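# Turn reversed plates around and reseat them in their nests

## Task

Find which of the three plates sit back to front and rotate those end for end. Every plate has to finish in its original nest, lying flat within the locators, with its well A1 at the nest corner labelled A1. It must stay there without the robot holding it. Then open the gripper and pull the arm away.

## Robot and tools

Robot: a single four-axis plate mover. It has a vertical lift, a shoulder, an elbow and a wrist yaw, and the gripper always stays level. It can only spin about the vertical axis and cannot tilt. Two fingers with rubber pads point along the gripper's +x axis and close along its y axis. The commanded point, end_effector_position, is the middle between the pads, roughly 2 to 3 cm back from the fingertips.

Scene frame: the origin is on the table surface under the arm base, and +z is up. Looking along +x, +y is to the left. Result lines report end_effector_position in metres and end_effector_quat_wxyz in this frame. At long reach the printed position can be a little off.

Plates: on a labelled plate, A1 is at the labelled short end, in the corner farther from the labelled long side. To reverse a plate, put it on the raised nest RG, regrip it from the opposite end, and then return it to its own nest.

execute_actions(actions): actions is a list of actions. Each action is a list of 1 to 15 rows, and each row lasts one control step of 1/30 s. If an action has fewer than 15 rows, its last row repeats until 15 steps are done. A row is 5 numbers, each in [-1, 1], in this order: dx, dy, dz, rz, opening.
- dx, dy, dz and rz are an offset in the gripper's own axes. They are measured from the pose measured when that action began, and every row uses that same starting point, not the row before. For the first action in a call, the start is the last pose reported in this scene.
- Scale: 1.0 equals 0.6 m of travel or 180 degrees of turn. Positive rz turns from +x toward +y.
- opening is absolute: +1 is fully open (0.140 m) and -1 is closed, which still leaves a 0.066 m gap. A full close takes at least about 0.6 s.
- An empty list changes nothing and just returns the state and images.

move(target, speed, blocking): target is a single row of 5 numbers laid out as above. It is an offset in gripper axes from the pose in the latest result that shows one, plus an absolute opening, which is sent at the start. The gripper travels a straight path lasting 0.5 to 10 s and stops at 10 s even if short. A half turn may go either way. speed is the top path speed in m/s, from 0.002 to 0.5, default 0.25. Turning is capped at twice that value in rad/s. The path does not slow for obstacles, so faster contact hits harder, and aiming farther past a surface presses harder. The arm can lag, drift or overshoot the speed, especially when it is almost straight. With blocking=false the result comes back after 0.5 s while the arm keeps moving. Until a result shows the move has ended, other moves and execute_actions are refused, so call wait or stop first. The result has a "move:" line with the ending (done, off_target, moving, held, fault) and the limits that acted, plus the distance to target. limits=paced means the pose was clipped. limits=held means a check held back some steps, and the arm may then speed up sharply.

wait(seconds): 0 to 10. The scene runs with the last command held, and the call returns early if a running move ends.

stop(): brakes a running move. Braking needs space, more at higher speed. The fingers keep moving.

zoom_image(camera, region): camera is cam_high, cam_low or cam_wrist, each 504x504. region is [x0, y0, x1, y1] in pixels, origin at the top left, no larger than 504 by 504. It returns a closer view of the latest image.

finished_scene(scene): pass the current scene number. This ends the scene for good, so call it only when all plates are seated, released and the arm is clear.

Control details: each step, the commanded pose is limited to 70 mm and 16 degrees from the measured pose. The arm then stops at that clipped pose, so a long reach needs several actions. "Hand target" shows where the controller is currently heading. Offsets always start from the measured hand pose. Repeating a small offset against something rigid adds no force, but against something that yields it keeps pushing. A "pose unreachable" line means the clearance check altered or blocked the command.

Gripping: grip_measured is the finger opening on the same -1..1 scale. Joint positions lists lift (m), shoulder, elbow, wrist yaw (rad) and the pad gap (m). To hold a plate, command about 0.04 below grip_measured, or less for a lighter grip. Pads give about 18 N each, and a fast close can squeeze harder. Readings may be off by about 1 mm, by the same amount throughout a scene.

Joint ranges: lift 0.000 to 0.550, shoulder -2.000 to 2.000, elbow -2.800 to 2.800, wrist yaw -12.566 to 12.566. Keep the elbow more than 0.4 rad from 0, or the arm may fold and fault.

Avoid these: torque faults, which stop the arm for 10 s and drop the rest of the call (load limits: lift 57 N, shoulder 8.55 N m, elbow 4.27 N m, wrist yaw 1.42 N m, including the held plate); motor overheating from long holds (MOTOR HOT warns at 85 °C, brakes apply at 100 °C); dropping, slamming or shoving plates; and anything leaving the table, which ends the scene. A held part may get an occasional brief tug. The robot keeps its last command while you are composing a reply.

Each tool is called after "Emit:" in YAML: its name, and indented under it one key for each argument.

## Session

Emit:
execute_actions:
  actions: []

Scene clock: 0.00 s.
end_effector_position=(+0.3512, -0.0546, +0.5224) grip_measured=+1.00 end_effector_quat_wxyz=(-0.476, -0.000, -0.000, +0.880)
Joint positions: [ 0.517 -0.675 -1.039 -0.436  0.14 ]
Motor temperatures (°C, as the motors report them): [36 26 29 28]
Hand target: +0.351, -0.055, +0.522; -0.476, -0.000, -0.000, +0.880

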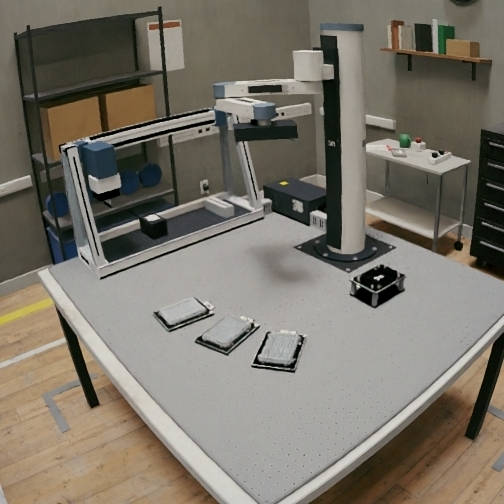

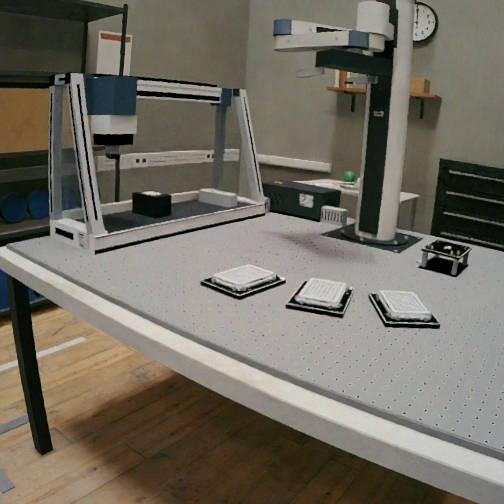

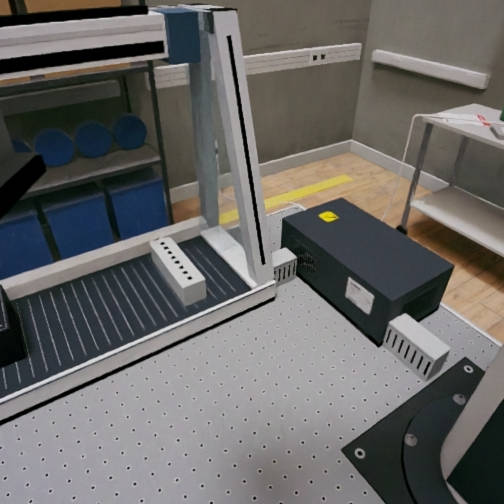

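Emit:
move:
  target: [-0.595, -0.369, -0.53, -0.33, -1]
  speed: 0.45

Emit:
zoom_image:
  camera: "cam_low"
  region: [190, 230, 490, 340]

Emit:
zoom_image:
  camera: "cam_high"
  region: [140, 280, 320, 390]

Scene clock: 1.97 s.
end_effector_position=(+0.3611, +0.3655, +0.2043) grip_measured=-1.00 end_effector_quat_wxyz=(+0.023, -0.000, -0.000, +1.000)
Joint positions: [ 0.199  0.493 -2.401 -1.279  0.066]
Motor temperatures (°C, as the motors report them): [36 26 29 28]
Hand target: +0.361, +0.365, +0.204; +0.023, -0.000, -0.000, +1.000
Off the commanded pose: 0.000 m, 0 deg.
move: done; limits=paced

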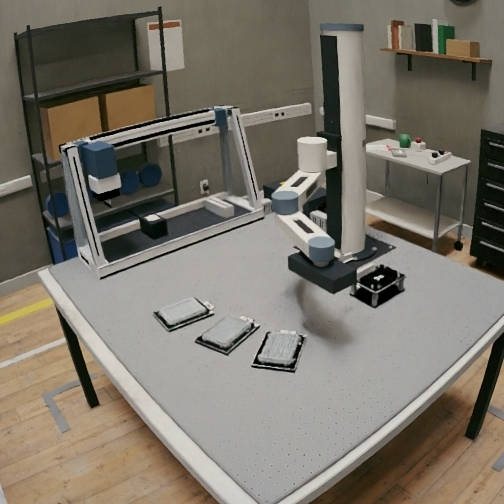

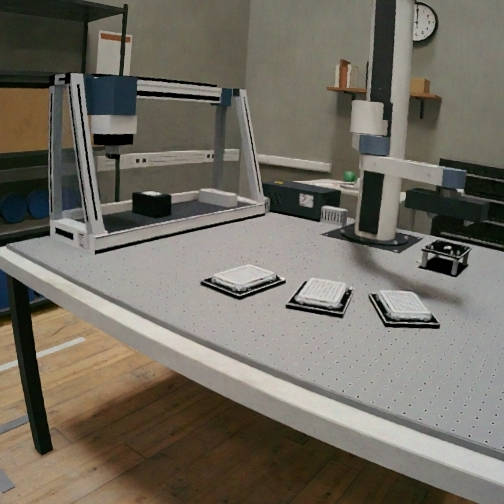

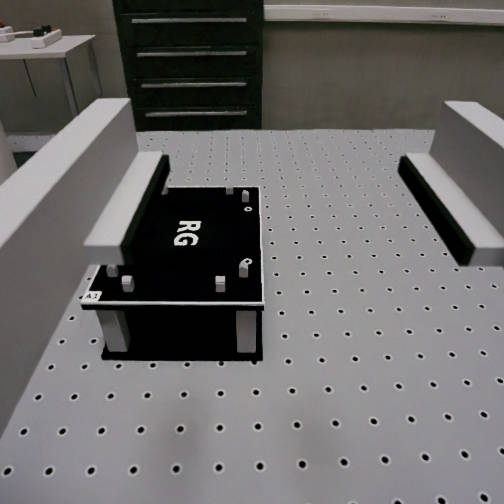

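Region (190, 230, 490, 340) of cam_low's 504x504 image, scaled by 1.680, with more detail than that image has; it fills the top 185 rows of this view, and the rest is white.

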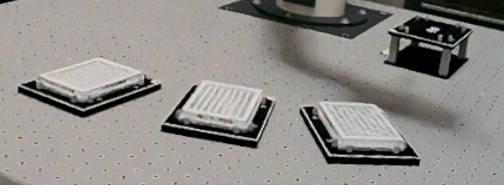

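Region (140, 280, 320, 390) of cam_high's 504x504 image, scaled by 2.800, with more detail than that image has.

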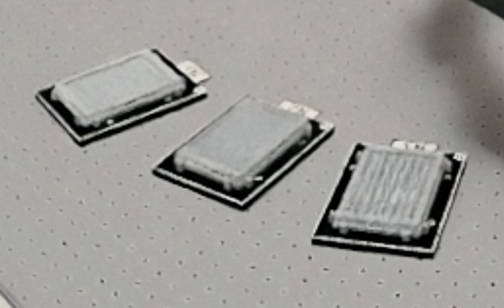

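Emit:
move:
  target: [0.317, 0.103, -0.109, 0, 0]
  speed: 0.35

Scene clock: 3.20 s.
end_effector_position=(+0.1682, +0.3123, +0.1389) grip_measured=+0.00 end_effector_quat_wxyz=(+0.022, -0.000, -0.000, +1.000)
Joint positions: [ 0.134  0.376 -1.386 -2.175  0.103]
Motor temperatures (°C, as the motors report them): [36 26 29 28]
Hand target: +0.168, +0.312, +0.139; +0.023, -0.000, -0.000, +1.000
Off the commanded pose: 0.000 m, 0 deg.
move: done

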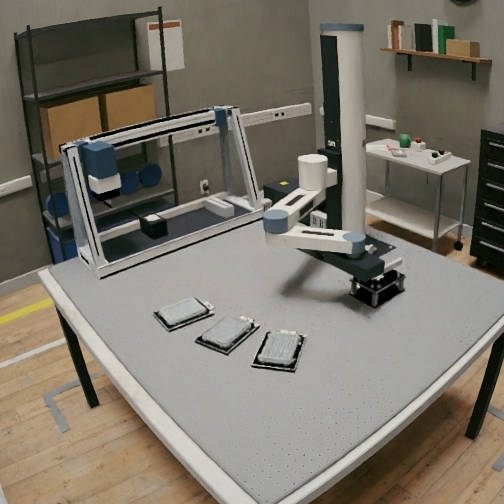

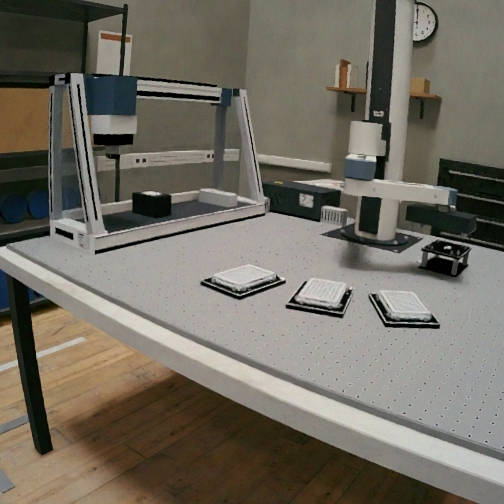

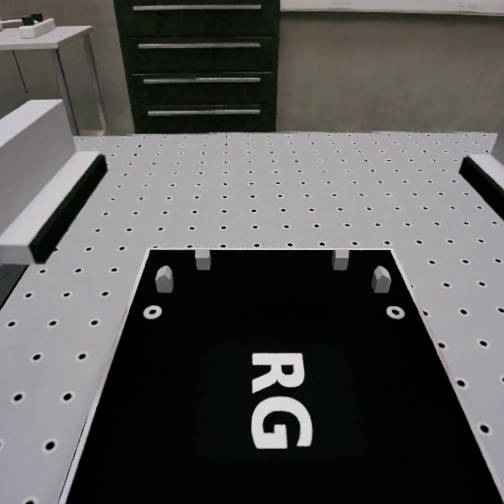

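Emit:
move:
  target: [-0.015, 0.001, 0, 0.003, 0]
  speed: 0.1

Scene clock: 4.07 s.
end_effector_position=(+0.1771, +0.3113, +0.1389) grip_measured=+0.00 end_effector_quat_wxyz=(+0.018, -0.000, -0.000, +1.000)
Joint positions: [ 0.134  0.36  -1.407 -2.13   0.103]
Motor temperatures (°C, as the motors report them): [36 26 29 28]
Hand target: +0.177, +0.311, +0.139; +0.018, -0.000, -0.000, +1.000
Off the commanded pose: 0.000 m, 0 deg.
move: done

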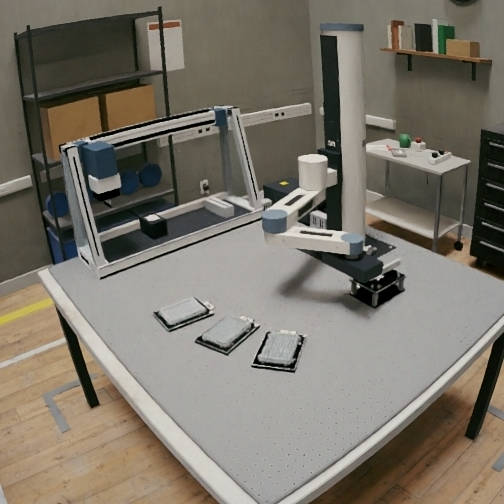

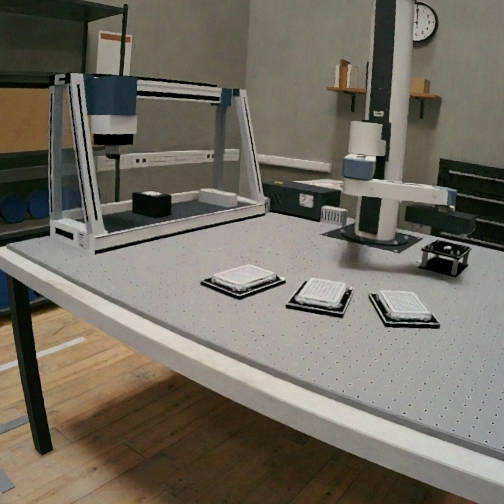

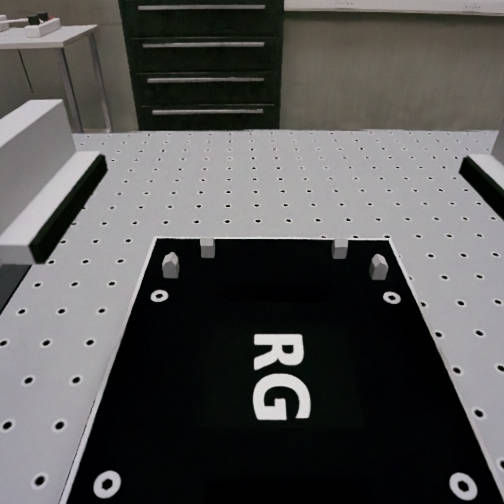

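Emit:
move:
  target: [-0.598, 0.264, 0.2, -0.906, 1]
  speed: 0.5

Emit:
zoom_image:
  camera: "cam_wrist"
  region: [0, 200, 504, 504]

Scene clock: 7.77 s.
end_effector_position=(+0.5302, +0.1403, +0.2589) grip_measured=+1.00 end_effector_quat_wxyz=(+0.992, -0.000, -0.000, +0.130)
Joint positions: [ 0.254 -0.5   -0.963 -4.56   0.14 ]
Motor temperatures (°C, as the motors report them): [36 26 29 28]
Hand target: +0.530, +0.140, +0.259; +0.992, -0.000, -0.000, +0.130
Off the commanded pose: 0.000 m, 0 deg.
move: done

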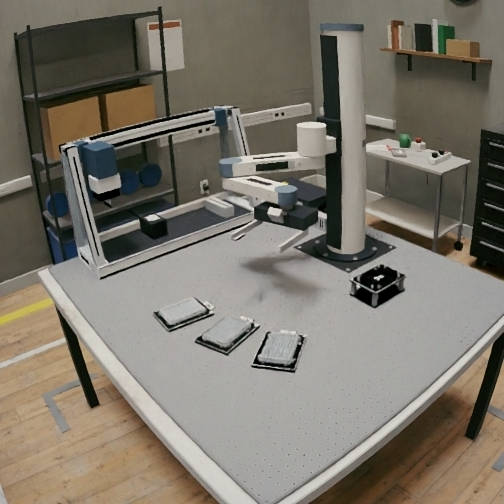

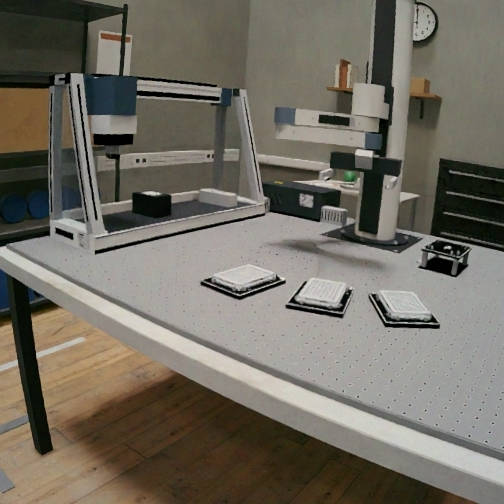

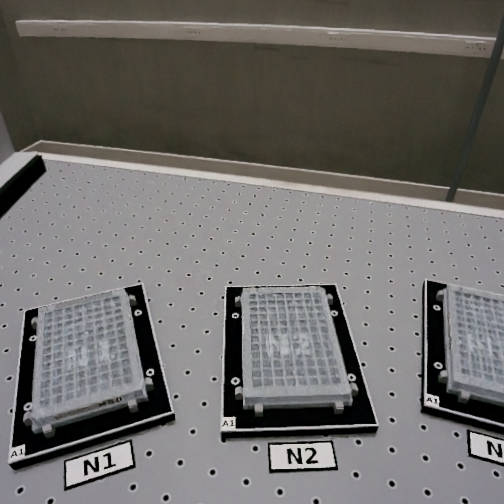

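Region (0, 200, 504, 504) of cam_wrist's 504x504 image, scaled by 1.000; it fills the top 304 rows of this view, and the rest is white.

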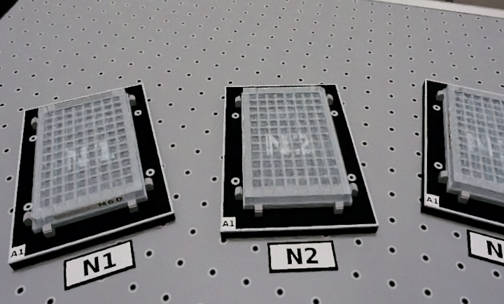

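Emit:
zoom_image:
  camera: "cam_wrist"
  region: [200, 270, 504, 460]

Emit:
zoom_image:
  camera: "cam_low"
  region: [195, 255, 365, 325]

Region (200, 270, 504, 460) of cam_wrist's 504x504 image, scaled by 1.658, with more detail than that image has; it fills the top 315 rows of this view, and the rest is white.

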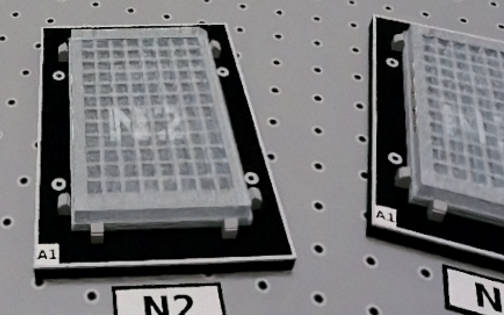

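Region (195, 255, 365, 325) of cam_low's 504x504 image, scaled by 2.965, with more detail than that image has; it fills the top 208 rows of this view, and the rest is white.

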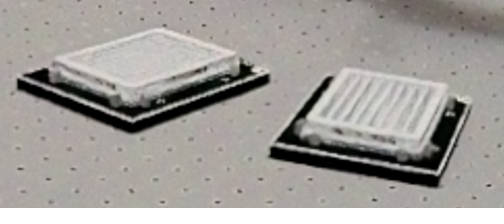

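Emit:
move:
  target: [0.285, -0.043, -0.28, 0.017, 0]
  speed: 0.35

Scene clock: 9.30 s.
end_effector_position=(+0.7021, +0.1594, +0.0908) grip_measured=+0.00 end_effector_quat_wxyz=(+0.988, -0.000, -0.000, +0.156)
Joint positions: [ 0.086 -0.316 -1.816 -3.838  0.103]
Motor temperatures (°C, as the motors report them): [36 26 29 28]
Hand target: +0.702, +0.159, +0.091; +0.988, -0.000, -0.000, +0.156
Off the commanded pose: 0.000 m, 0 deg.
move: done

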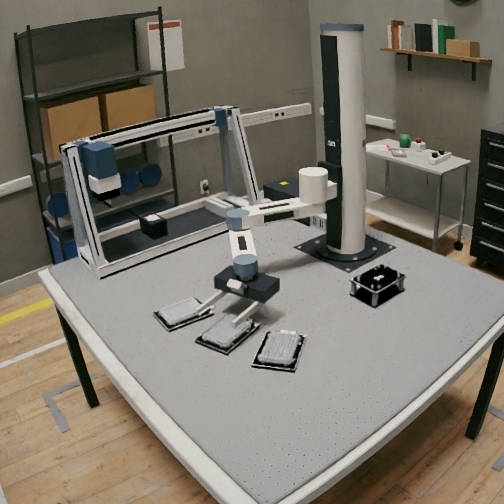

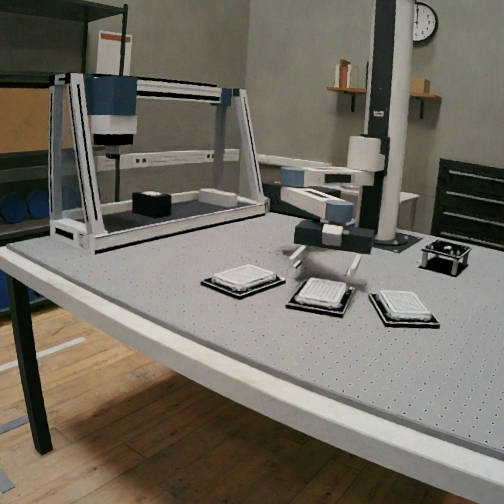

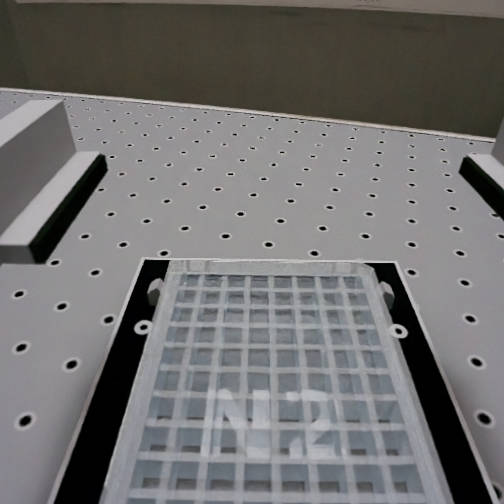

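Emit:
move:
  target: [-0.029, 0.005, 0, -0.003, 0]
  speed: 0.1

Scene clock: 10.10 s.
end_effector_position=(+0.6846, +0.1570, +0.0908) grip_measured=+0.00 end_effector_quat_wxyz=(+0.988, -0.000, -0.000, +0.152)
Joint positions: [ 0.086 -0.352 -1.71  -3.917  0.103]
Motor temperatures (°C, as the motors report them): [36 26 29 28]
Hand target: +0.685, +0.157, +0.091; +0.989, -0.000, -0.000, +0.151
Off the commanded pose: 0.000 m, 0 deg.
move: done

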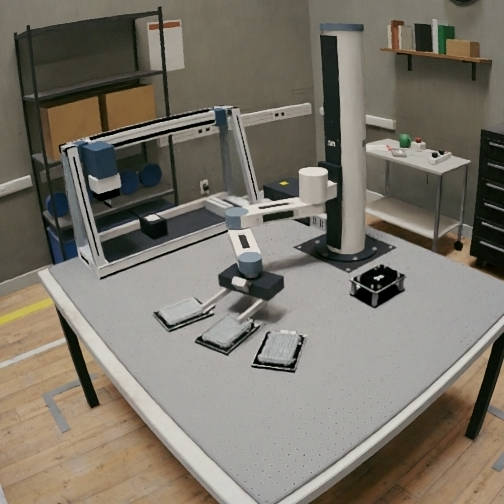

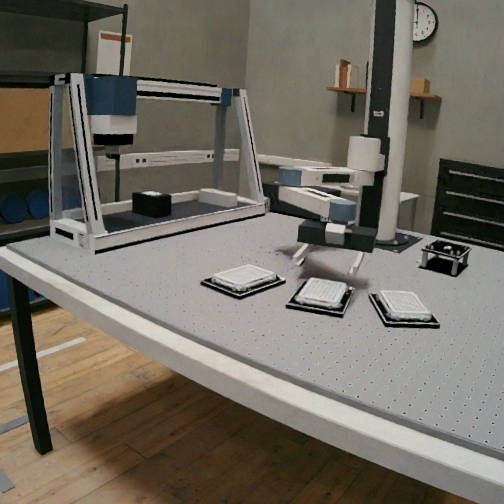

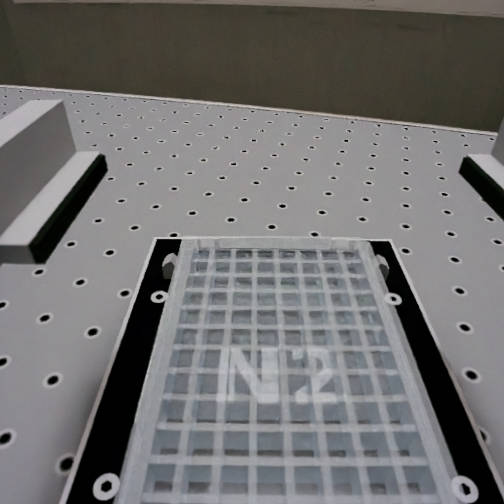

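Emit:
move:
  target: [-0.0013, 0, -0.1, -0.001, -0.3]
  speed: 0.1

Scene clock: 11.20 s.
end_effector_position=(+0.6838, +0.1569, +0.0307) grip_measured=-0.30 end_effector_quat_wxyz=(+0.989, -0.000, -0.000, +0.150)
Joint positions: [ 0.026 -0.353 -1.705 -3.924  0.092]
Motor temperatures (°C, as the motors report them): [36 26 29 28]
Hand target: +0.684, +0.157, +0.031; +0.989, -0.000, -0.000, +0.150
Off the commanded pose: 0.000 m, 0 deg.
move: done

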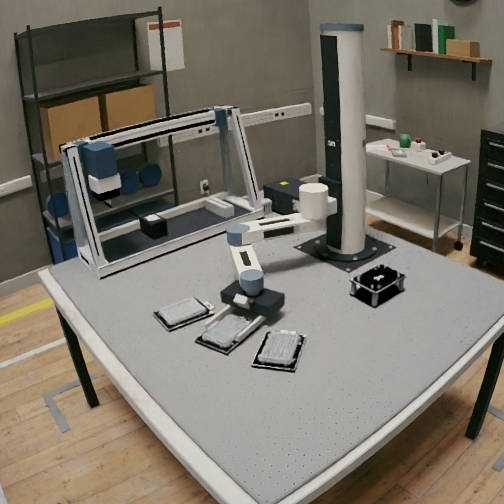

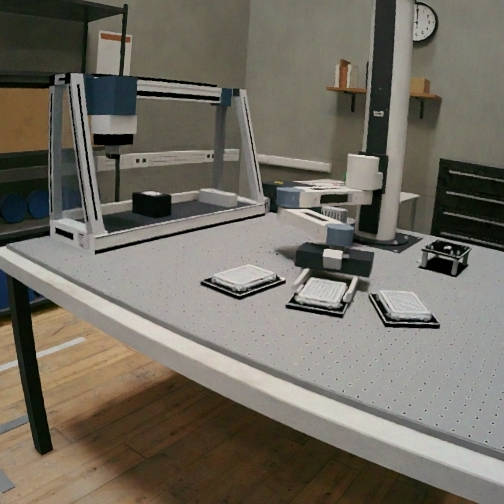

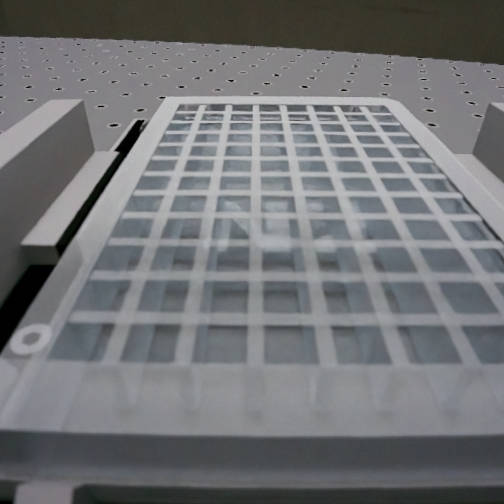

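Emit:
execute_actions:
  actions:
    - [[0,-0.0008,-0.0025,0,-0.38]]
    - [[0,0,0,0,-0.4],[0,0,0,0,-0.42],[0,0,0,0,-0.44],[0,0,0,0,-0.46],[0,0,0,0,-0.48],[0,0,0,0,-0.5],[0,0,0,0,-0.52],[0,0,0,0,-0.53]]

Scene clock: 12.37 s.
end_effector_position=(+0.6840, +0.1565, +0.0292) grip_measured=-0.48 end_effector_quat_wxyz=(+0.989, -0.000, -0.000, +0.150)
Joint positions: [ 0.024 -0.354 -1.705 -3.923  0.085]
Motor temperatures (°C, as the motors report them): [36 26 29 28]
Hand target: +0.684, +0.156, +0.029; +0.989, -0.000, -0.000, +0.150
Off the commanded pose: 0.000 m, 0 deg.

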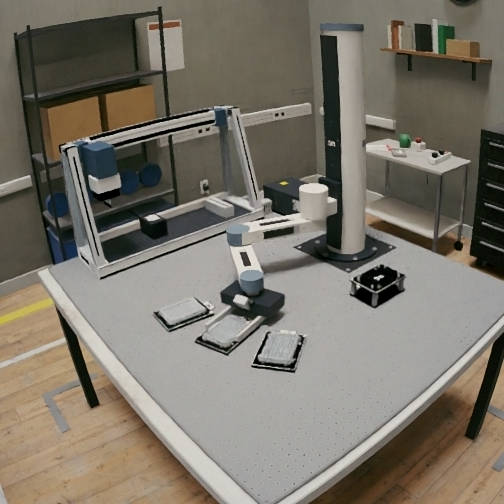

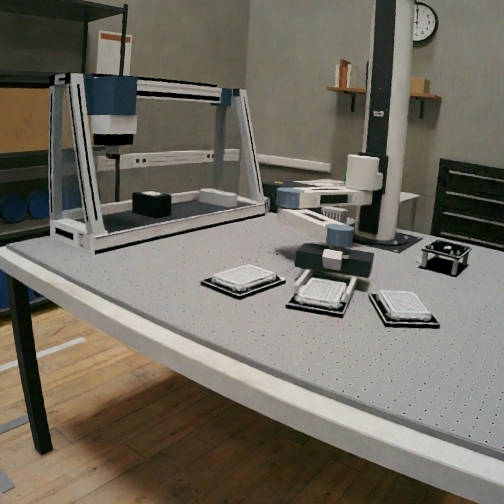

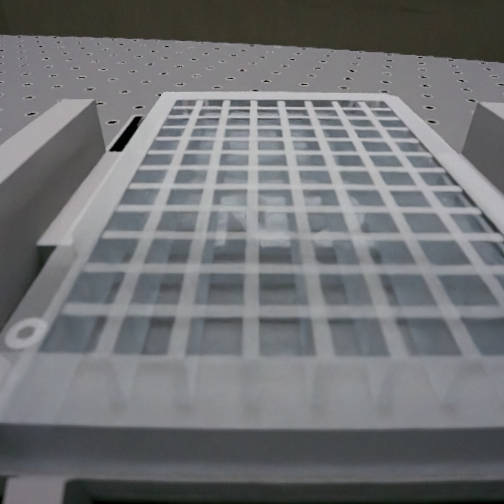

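Emit:
move:
  target: [0, 0, 0.135, 0, -0.53]
  speed: 0.15

Emit:
move:
  target: [-0.7301, 0.4977, 0, 0.8929, -0.53]
  speed: 0.45

Scene clock: 13.50 s.
end_effector_position=(+0.6840, +0.1565, +0.1102) grip_measured=-0.48 end_effector_quat_wxyz=(+0.989, -0.000, -0.000, +0.150)
Joint positions: [ 0.105 -0.354 -1.705 -3.923  0.085]
Motor temperatures (°C, as the motors report them): [36 26 29 28]
Hand target: +0.684, +0.156, +0.110; +0.989, -0.000, -0.000, +0.150
Off the commanded pose: 0.000 m, 0 deg.
move: done

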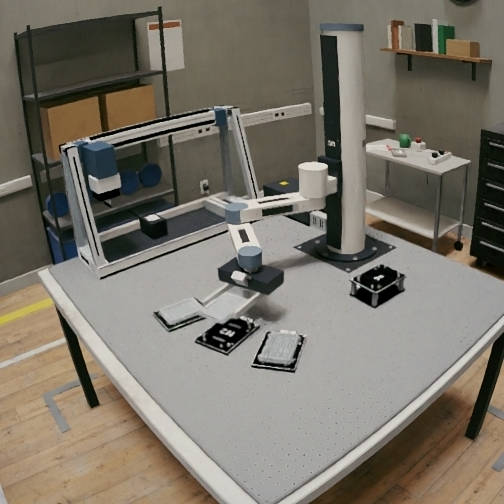

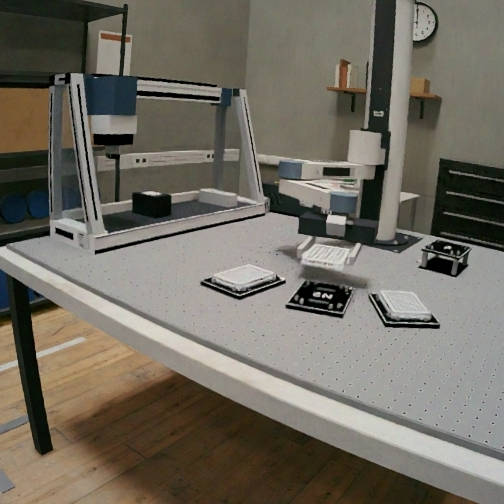

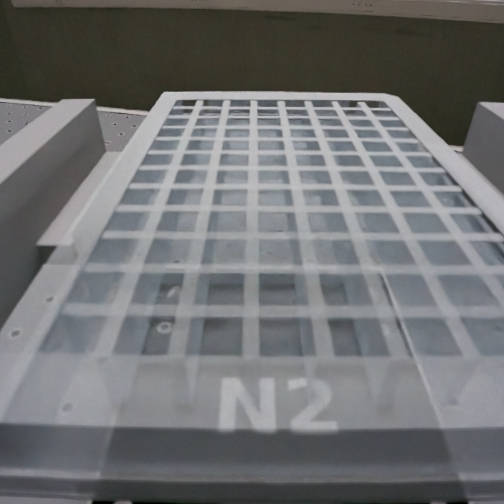

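Scene clock: 17.07 s.
end_effector_position=(+0.1768, +0.3116, +0.1102) grip_measured=-0.48 end_effector_quat_wxyz=(+0.018, -0.000, -0.000, +1.000)
Joint positions: [ 0.105  0.361 -1.407 -2.131  0.085]
Motor temperatures (°C, as the motors report them): [36 26 29 28]
Hand target: +0.177, +0.312, +0.110; +0.018, -0.000, -0.000, +1.000
Off the commanded pose: 0.000 m, 0 deg.
move: done

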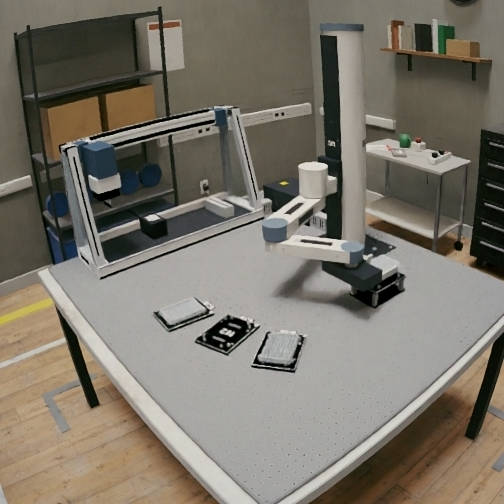

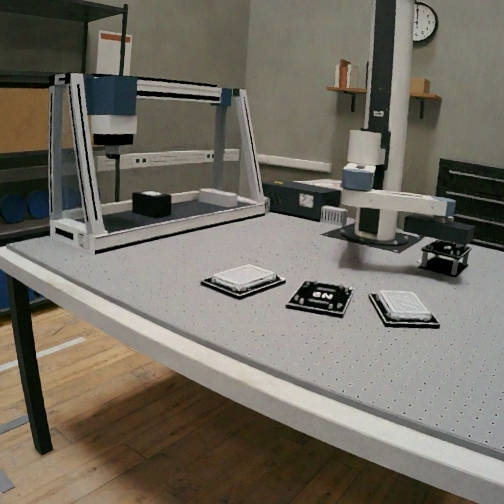

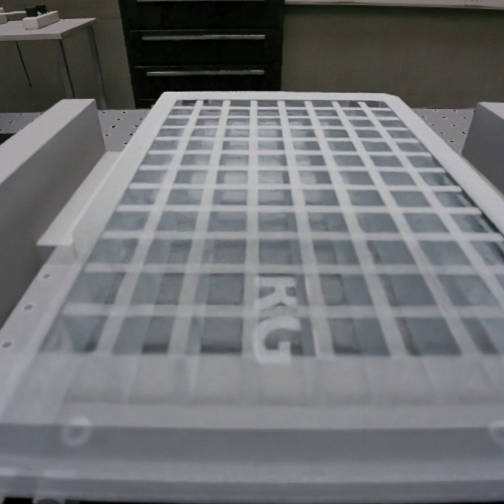

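Emit:
move:
  target: [-0.0005, -0.0002, -0.035, 0, -0.53]
  speed: 0.08

Emit:
move:
  target: [0, 0, -0.0185, 0, -0.53]
  speed: 0.015

Scene clock: 17.90 s.
end_effector_position=(+0.1770, +0.3118, +0.0892) grip_measured=-0.48 end_effector_quat_wxyz=(+0.018, -0.000, -0.000, +1.000)
Joint positions: [ 0.084  0.361 -1.408 -2.13   0.085]
Motor temperatures (°C, as the motors report them): [36 26 29 28]
Hand target: +0.177, +0.312, +0.089; +0.018, -0.000, -0.000, +1.000
Off the commanded pose: 0.000 m, 0 deg.
move: done

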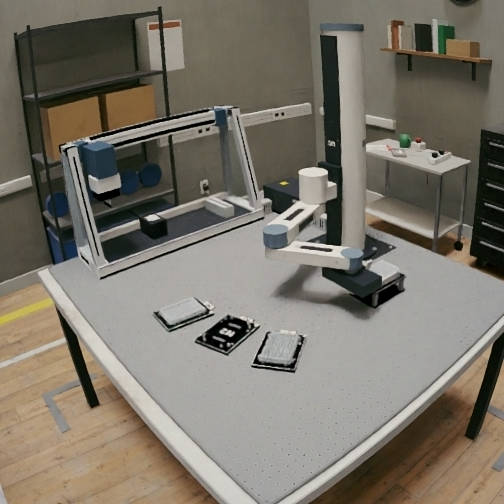

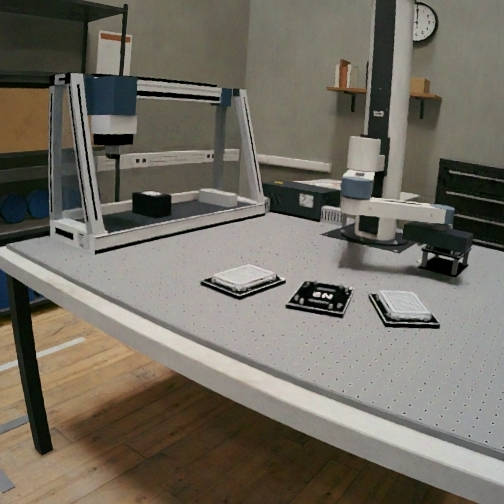

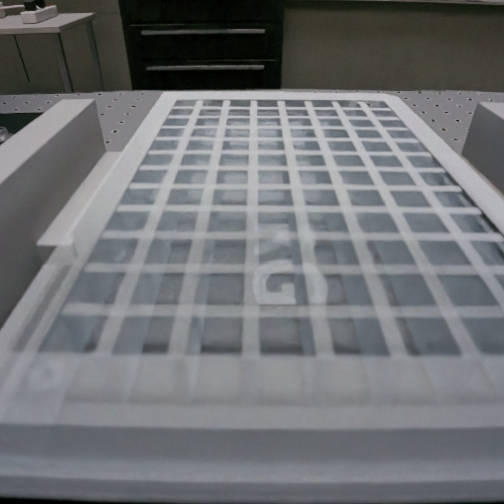

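Scene clock: 18.87 s.
end_effector_position=(+0.1770, +0.3118, +0.0780) grip_measured=-0.48 end_effector_quat_wxyz=(+0.018, -0.000, -0.000, +1.000)
Joint positions: [ 0.073  0.361 -1.408 -2.13   0.085]
Motor temperatures (°C, as the motors report them): [36 26 29 28]
Hand target: +0.177, +0.312, +0.078; +0.018, -0.000, -0.000, +1.000
Off the commanded pose: 0.000 m, 0 deg.
move: done

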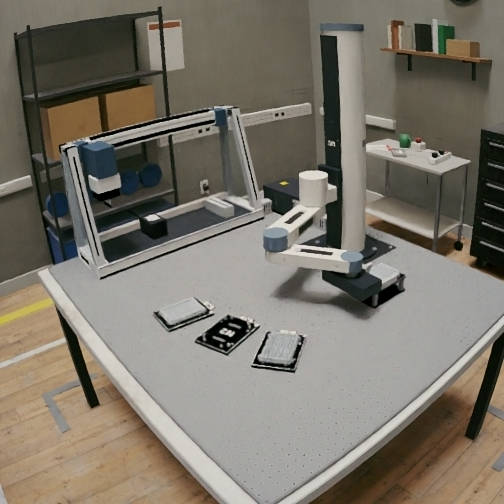

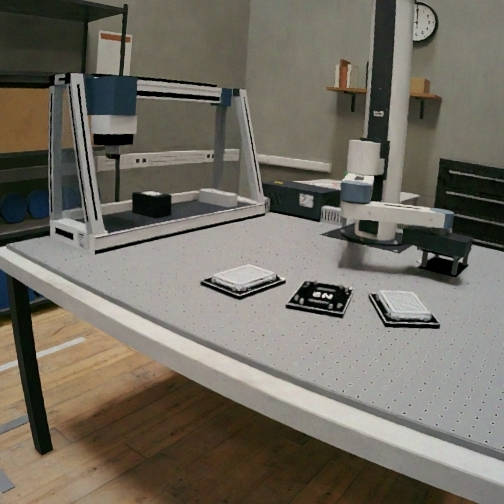

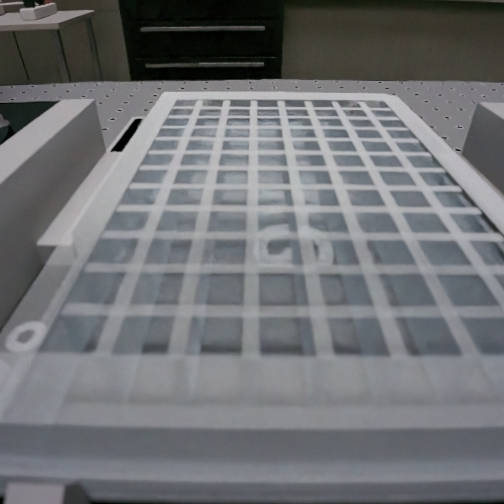

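Emit:
execute_actions:
  actions:
    - [[0,0,-0.0005,0,-0.53],[0,0,-0.0005,0,-0.53],[0,0,-0.0005,0,-0.53],[0,0,-0.0005,0,-0.53],[0,0,-0.0005,0,-0.45],[0,0,-0.0005,0,-0.4],[0,0,-0.0005,0,-0.3],[0,0,-0.0005,0,0]]
    - [[0,0,0.06,0,0]]

Emit:
move:
  target: [-0.0018, 0, 0, 0.999, 0]
  speed: 0.5

Scene clock: 20.07 s.
end_effector_position=(+0.1770, +0.3118, +0.1138) grip_measured=+0.00 end_effector_quat_wxyz=(+0.018, -0.000, -0.000, +1.000)
Joint positions: [ 0.109  0.361 -1.408 -2.13   0.103]
Motor temperatures (°C, as the motors report them): [36 26 29 28]
Hand target: +0.177, +0.312, +0.114; +0.018, -0.000, -0.000, +1.000
Off the commanded pose: 0.000 m, 0 deg.

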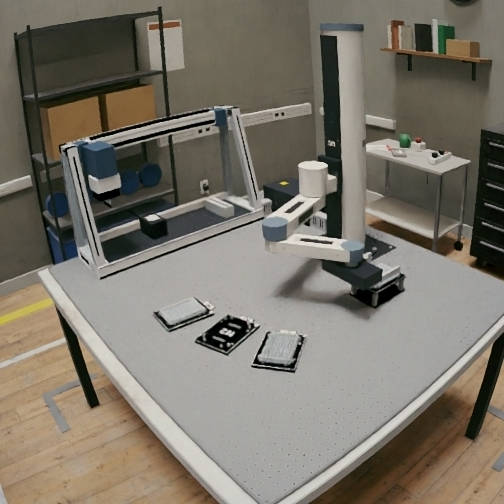

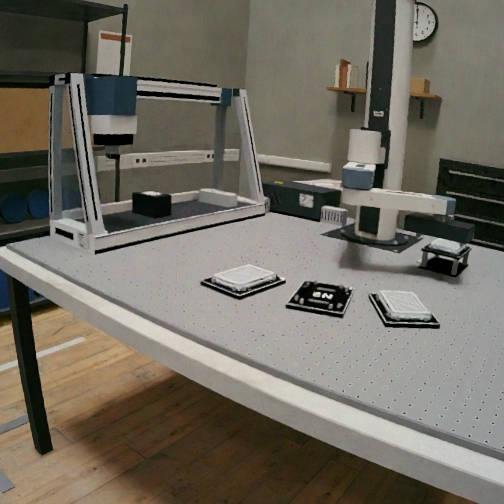

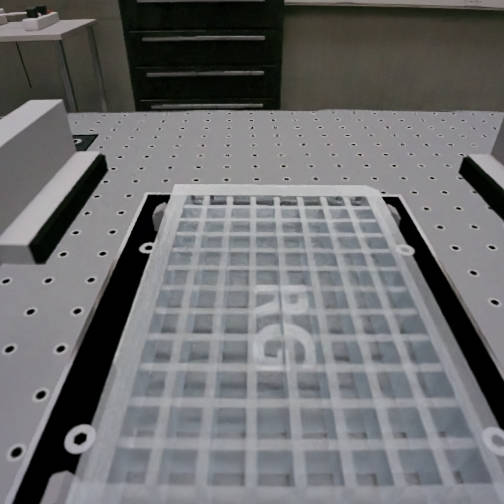

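Scene clock: 23.63 s.
end_effector_position=(+0.1779, +0.3115, +0.1138) grip_measured=+0.00 end_effector_quat_wxyz=(+1.000, +0.000, +0.000, -0.019)
Joint positions: [ 0.109  1.218 -1.445  0.189  0.103]
Motor temperatures (°C, as the motors report them): [36 26 29 28]
Hand target: +0.178, +0.312, +0.114; +1.000, +0.000, +0.000, -0.019
Off the commanded pose: 0.000 m, 0 deg.
move: done

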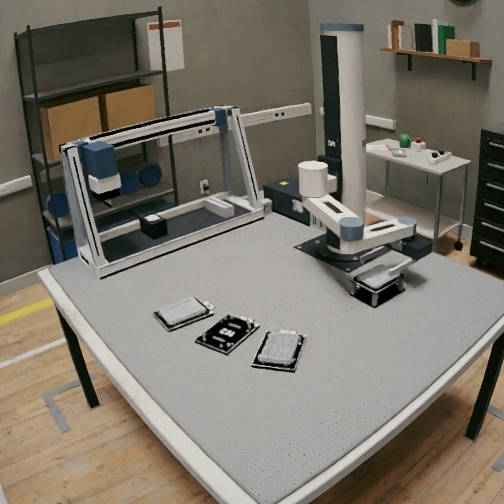

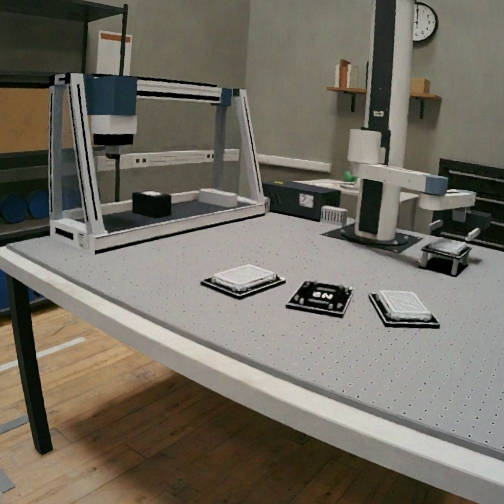

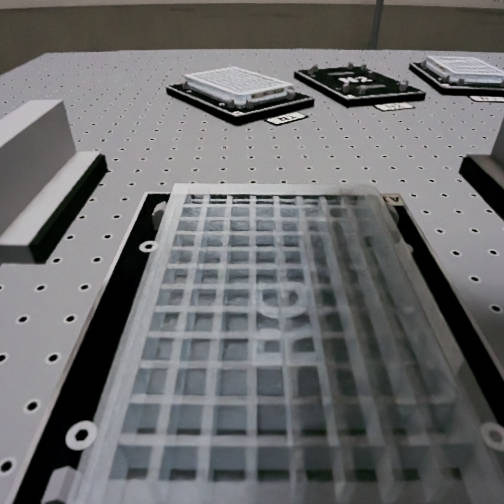

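Emit:
move:
  target: [0.0017, 0, -0.0608, 0.0008, -0.35]
  speed: 0.1

Emit:
zoom_image:
  camera: "cam_wrist"
  region: [380, 20, 504, 100]

Scene clock: 24.53 s.
end_effector_position=(+0.1789, +0.3114, +0.0773) grip_measured=-0.35 end_effector_quat_wxyz=(+1.000, +0.000, +0.000, -0.018)
Joint positions: [ 0.072  1.214 -1.442  0.191  0.09 ]
Motor temperatures (°C, as the motors report them): [36 26 29 28]
Hand target: +0.179, +0.311, +0.077; +1.000, +0.000, +0.000, -0.018
Off the commanded pose: 0.000 m, 0 deg.
move: done

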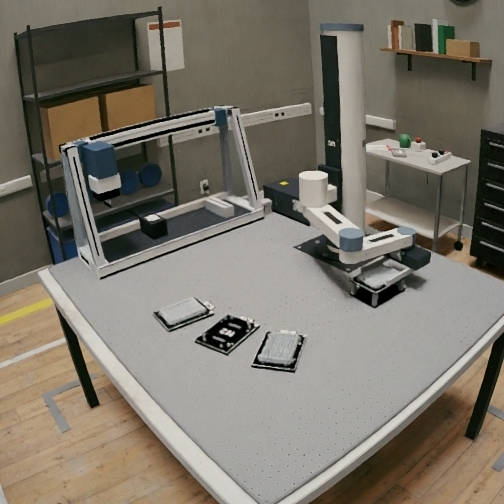

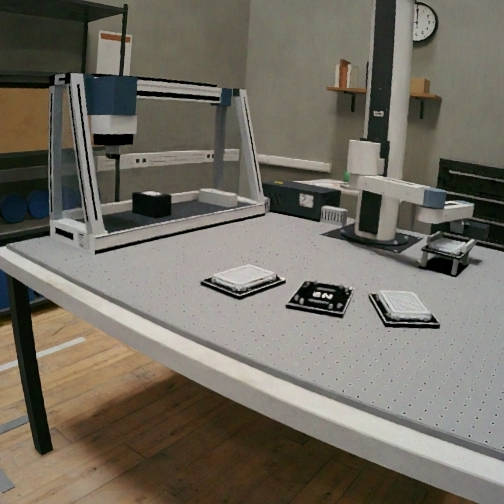

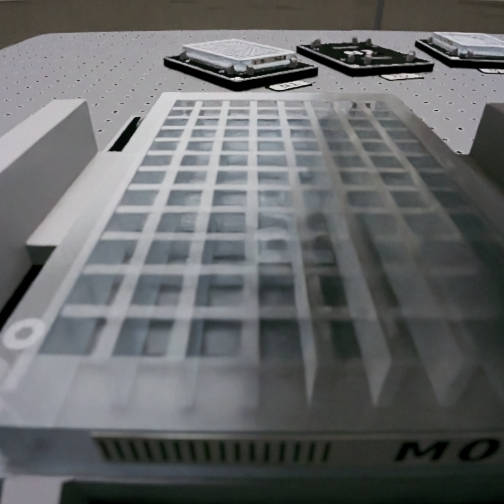

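Region (380, 20, 504, 100) of cam_wrist's 504x504 image, scaled by 4.065, with more detail than that image has; it fills the top 325 rows of this view, and the rest is white.

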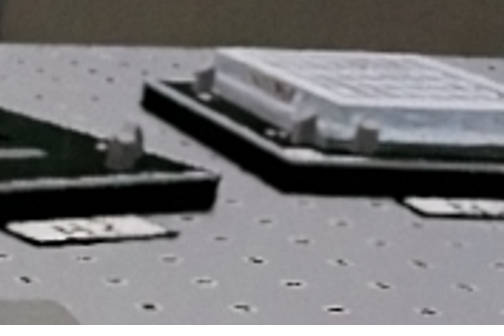

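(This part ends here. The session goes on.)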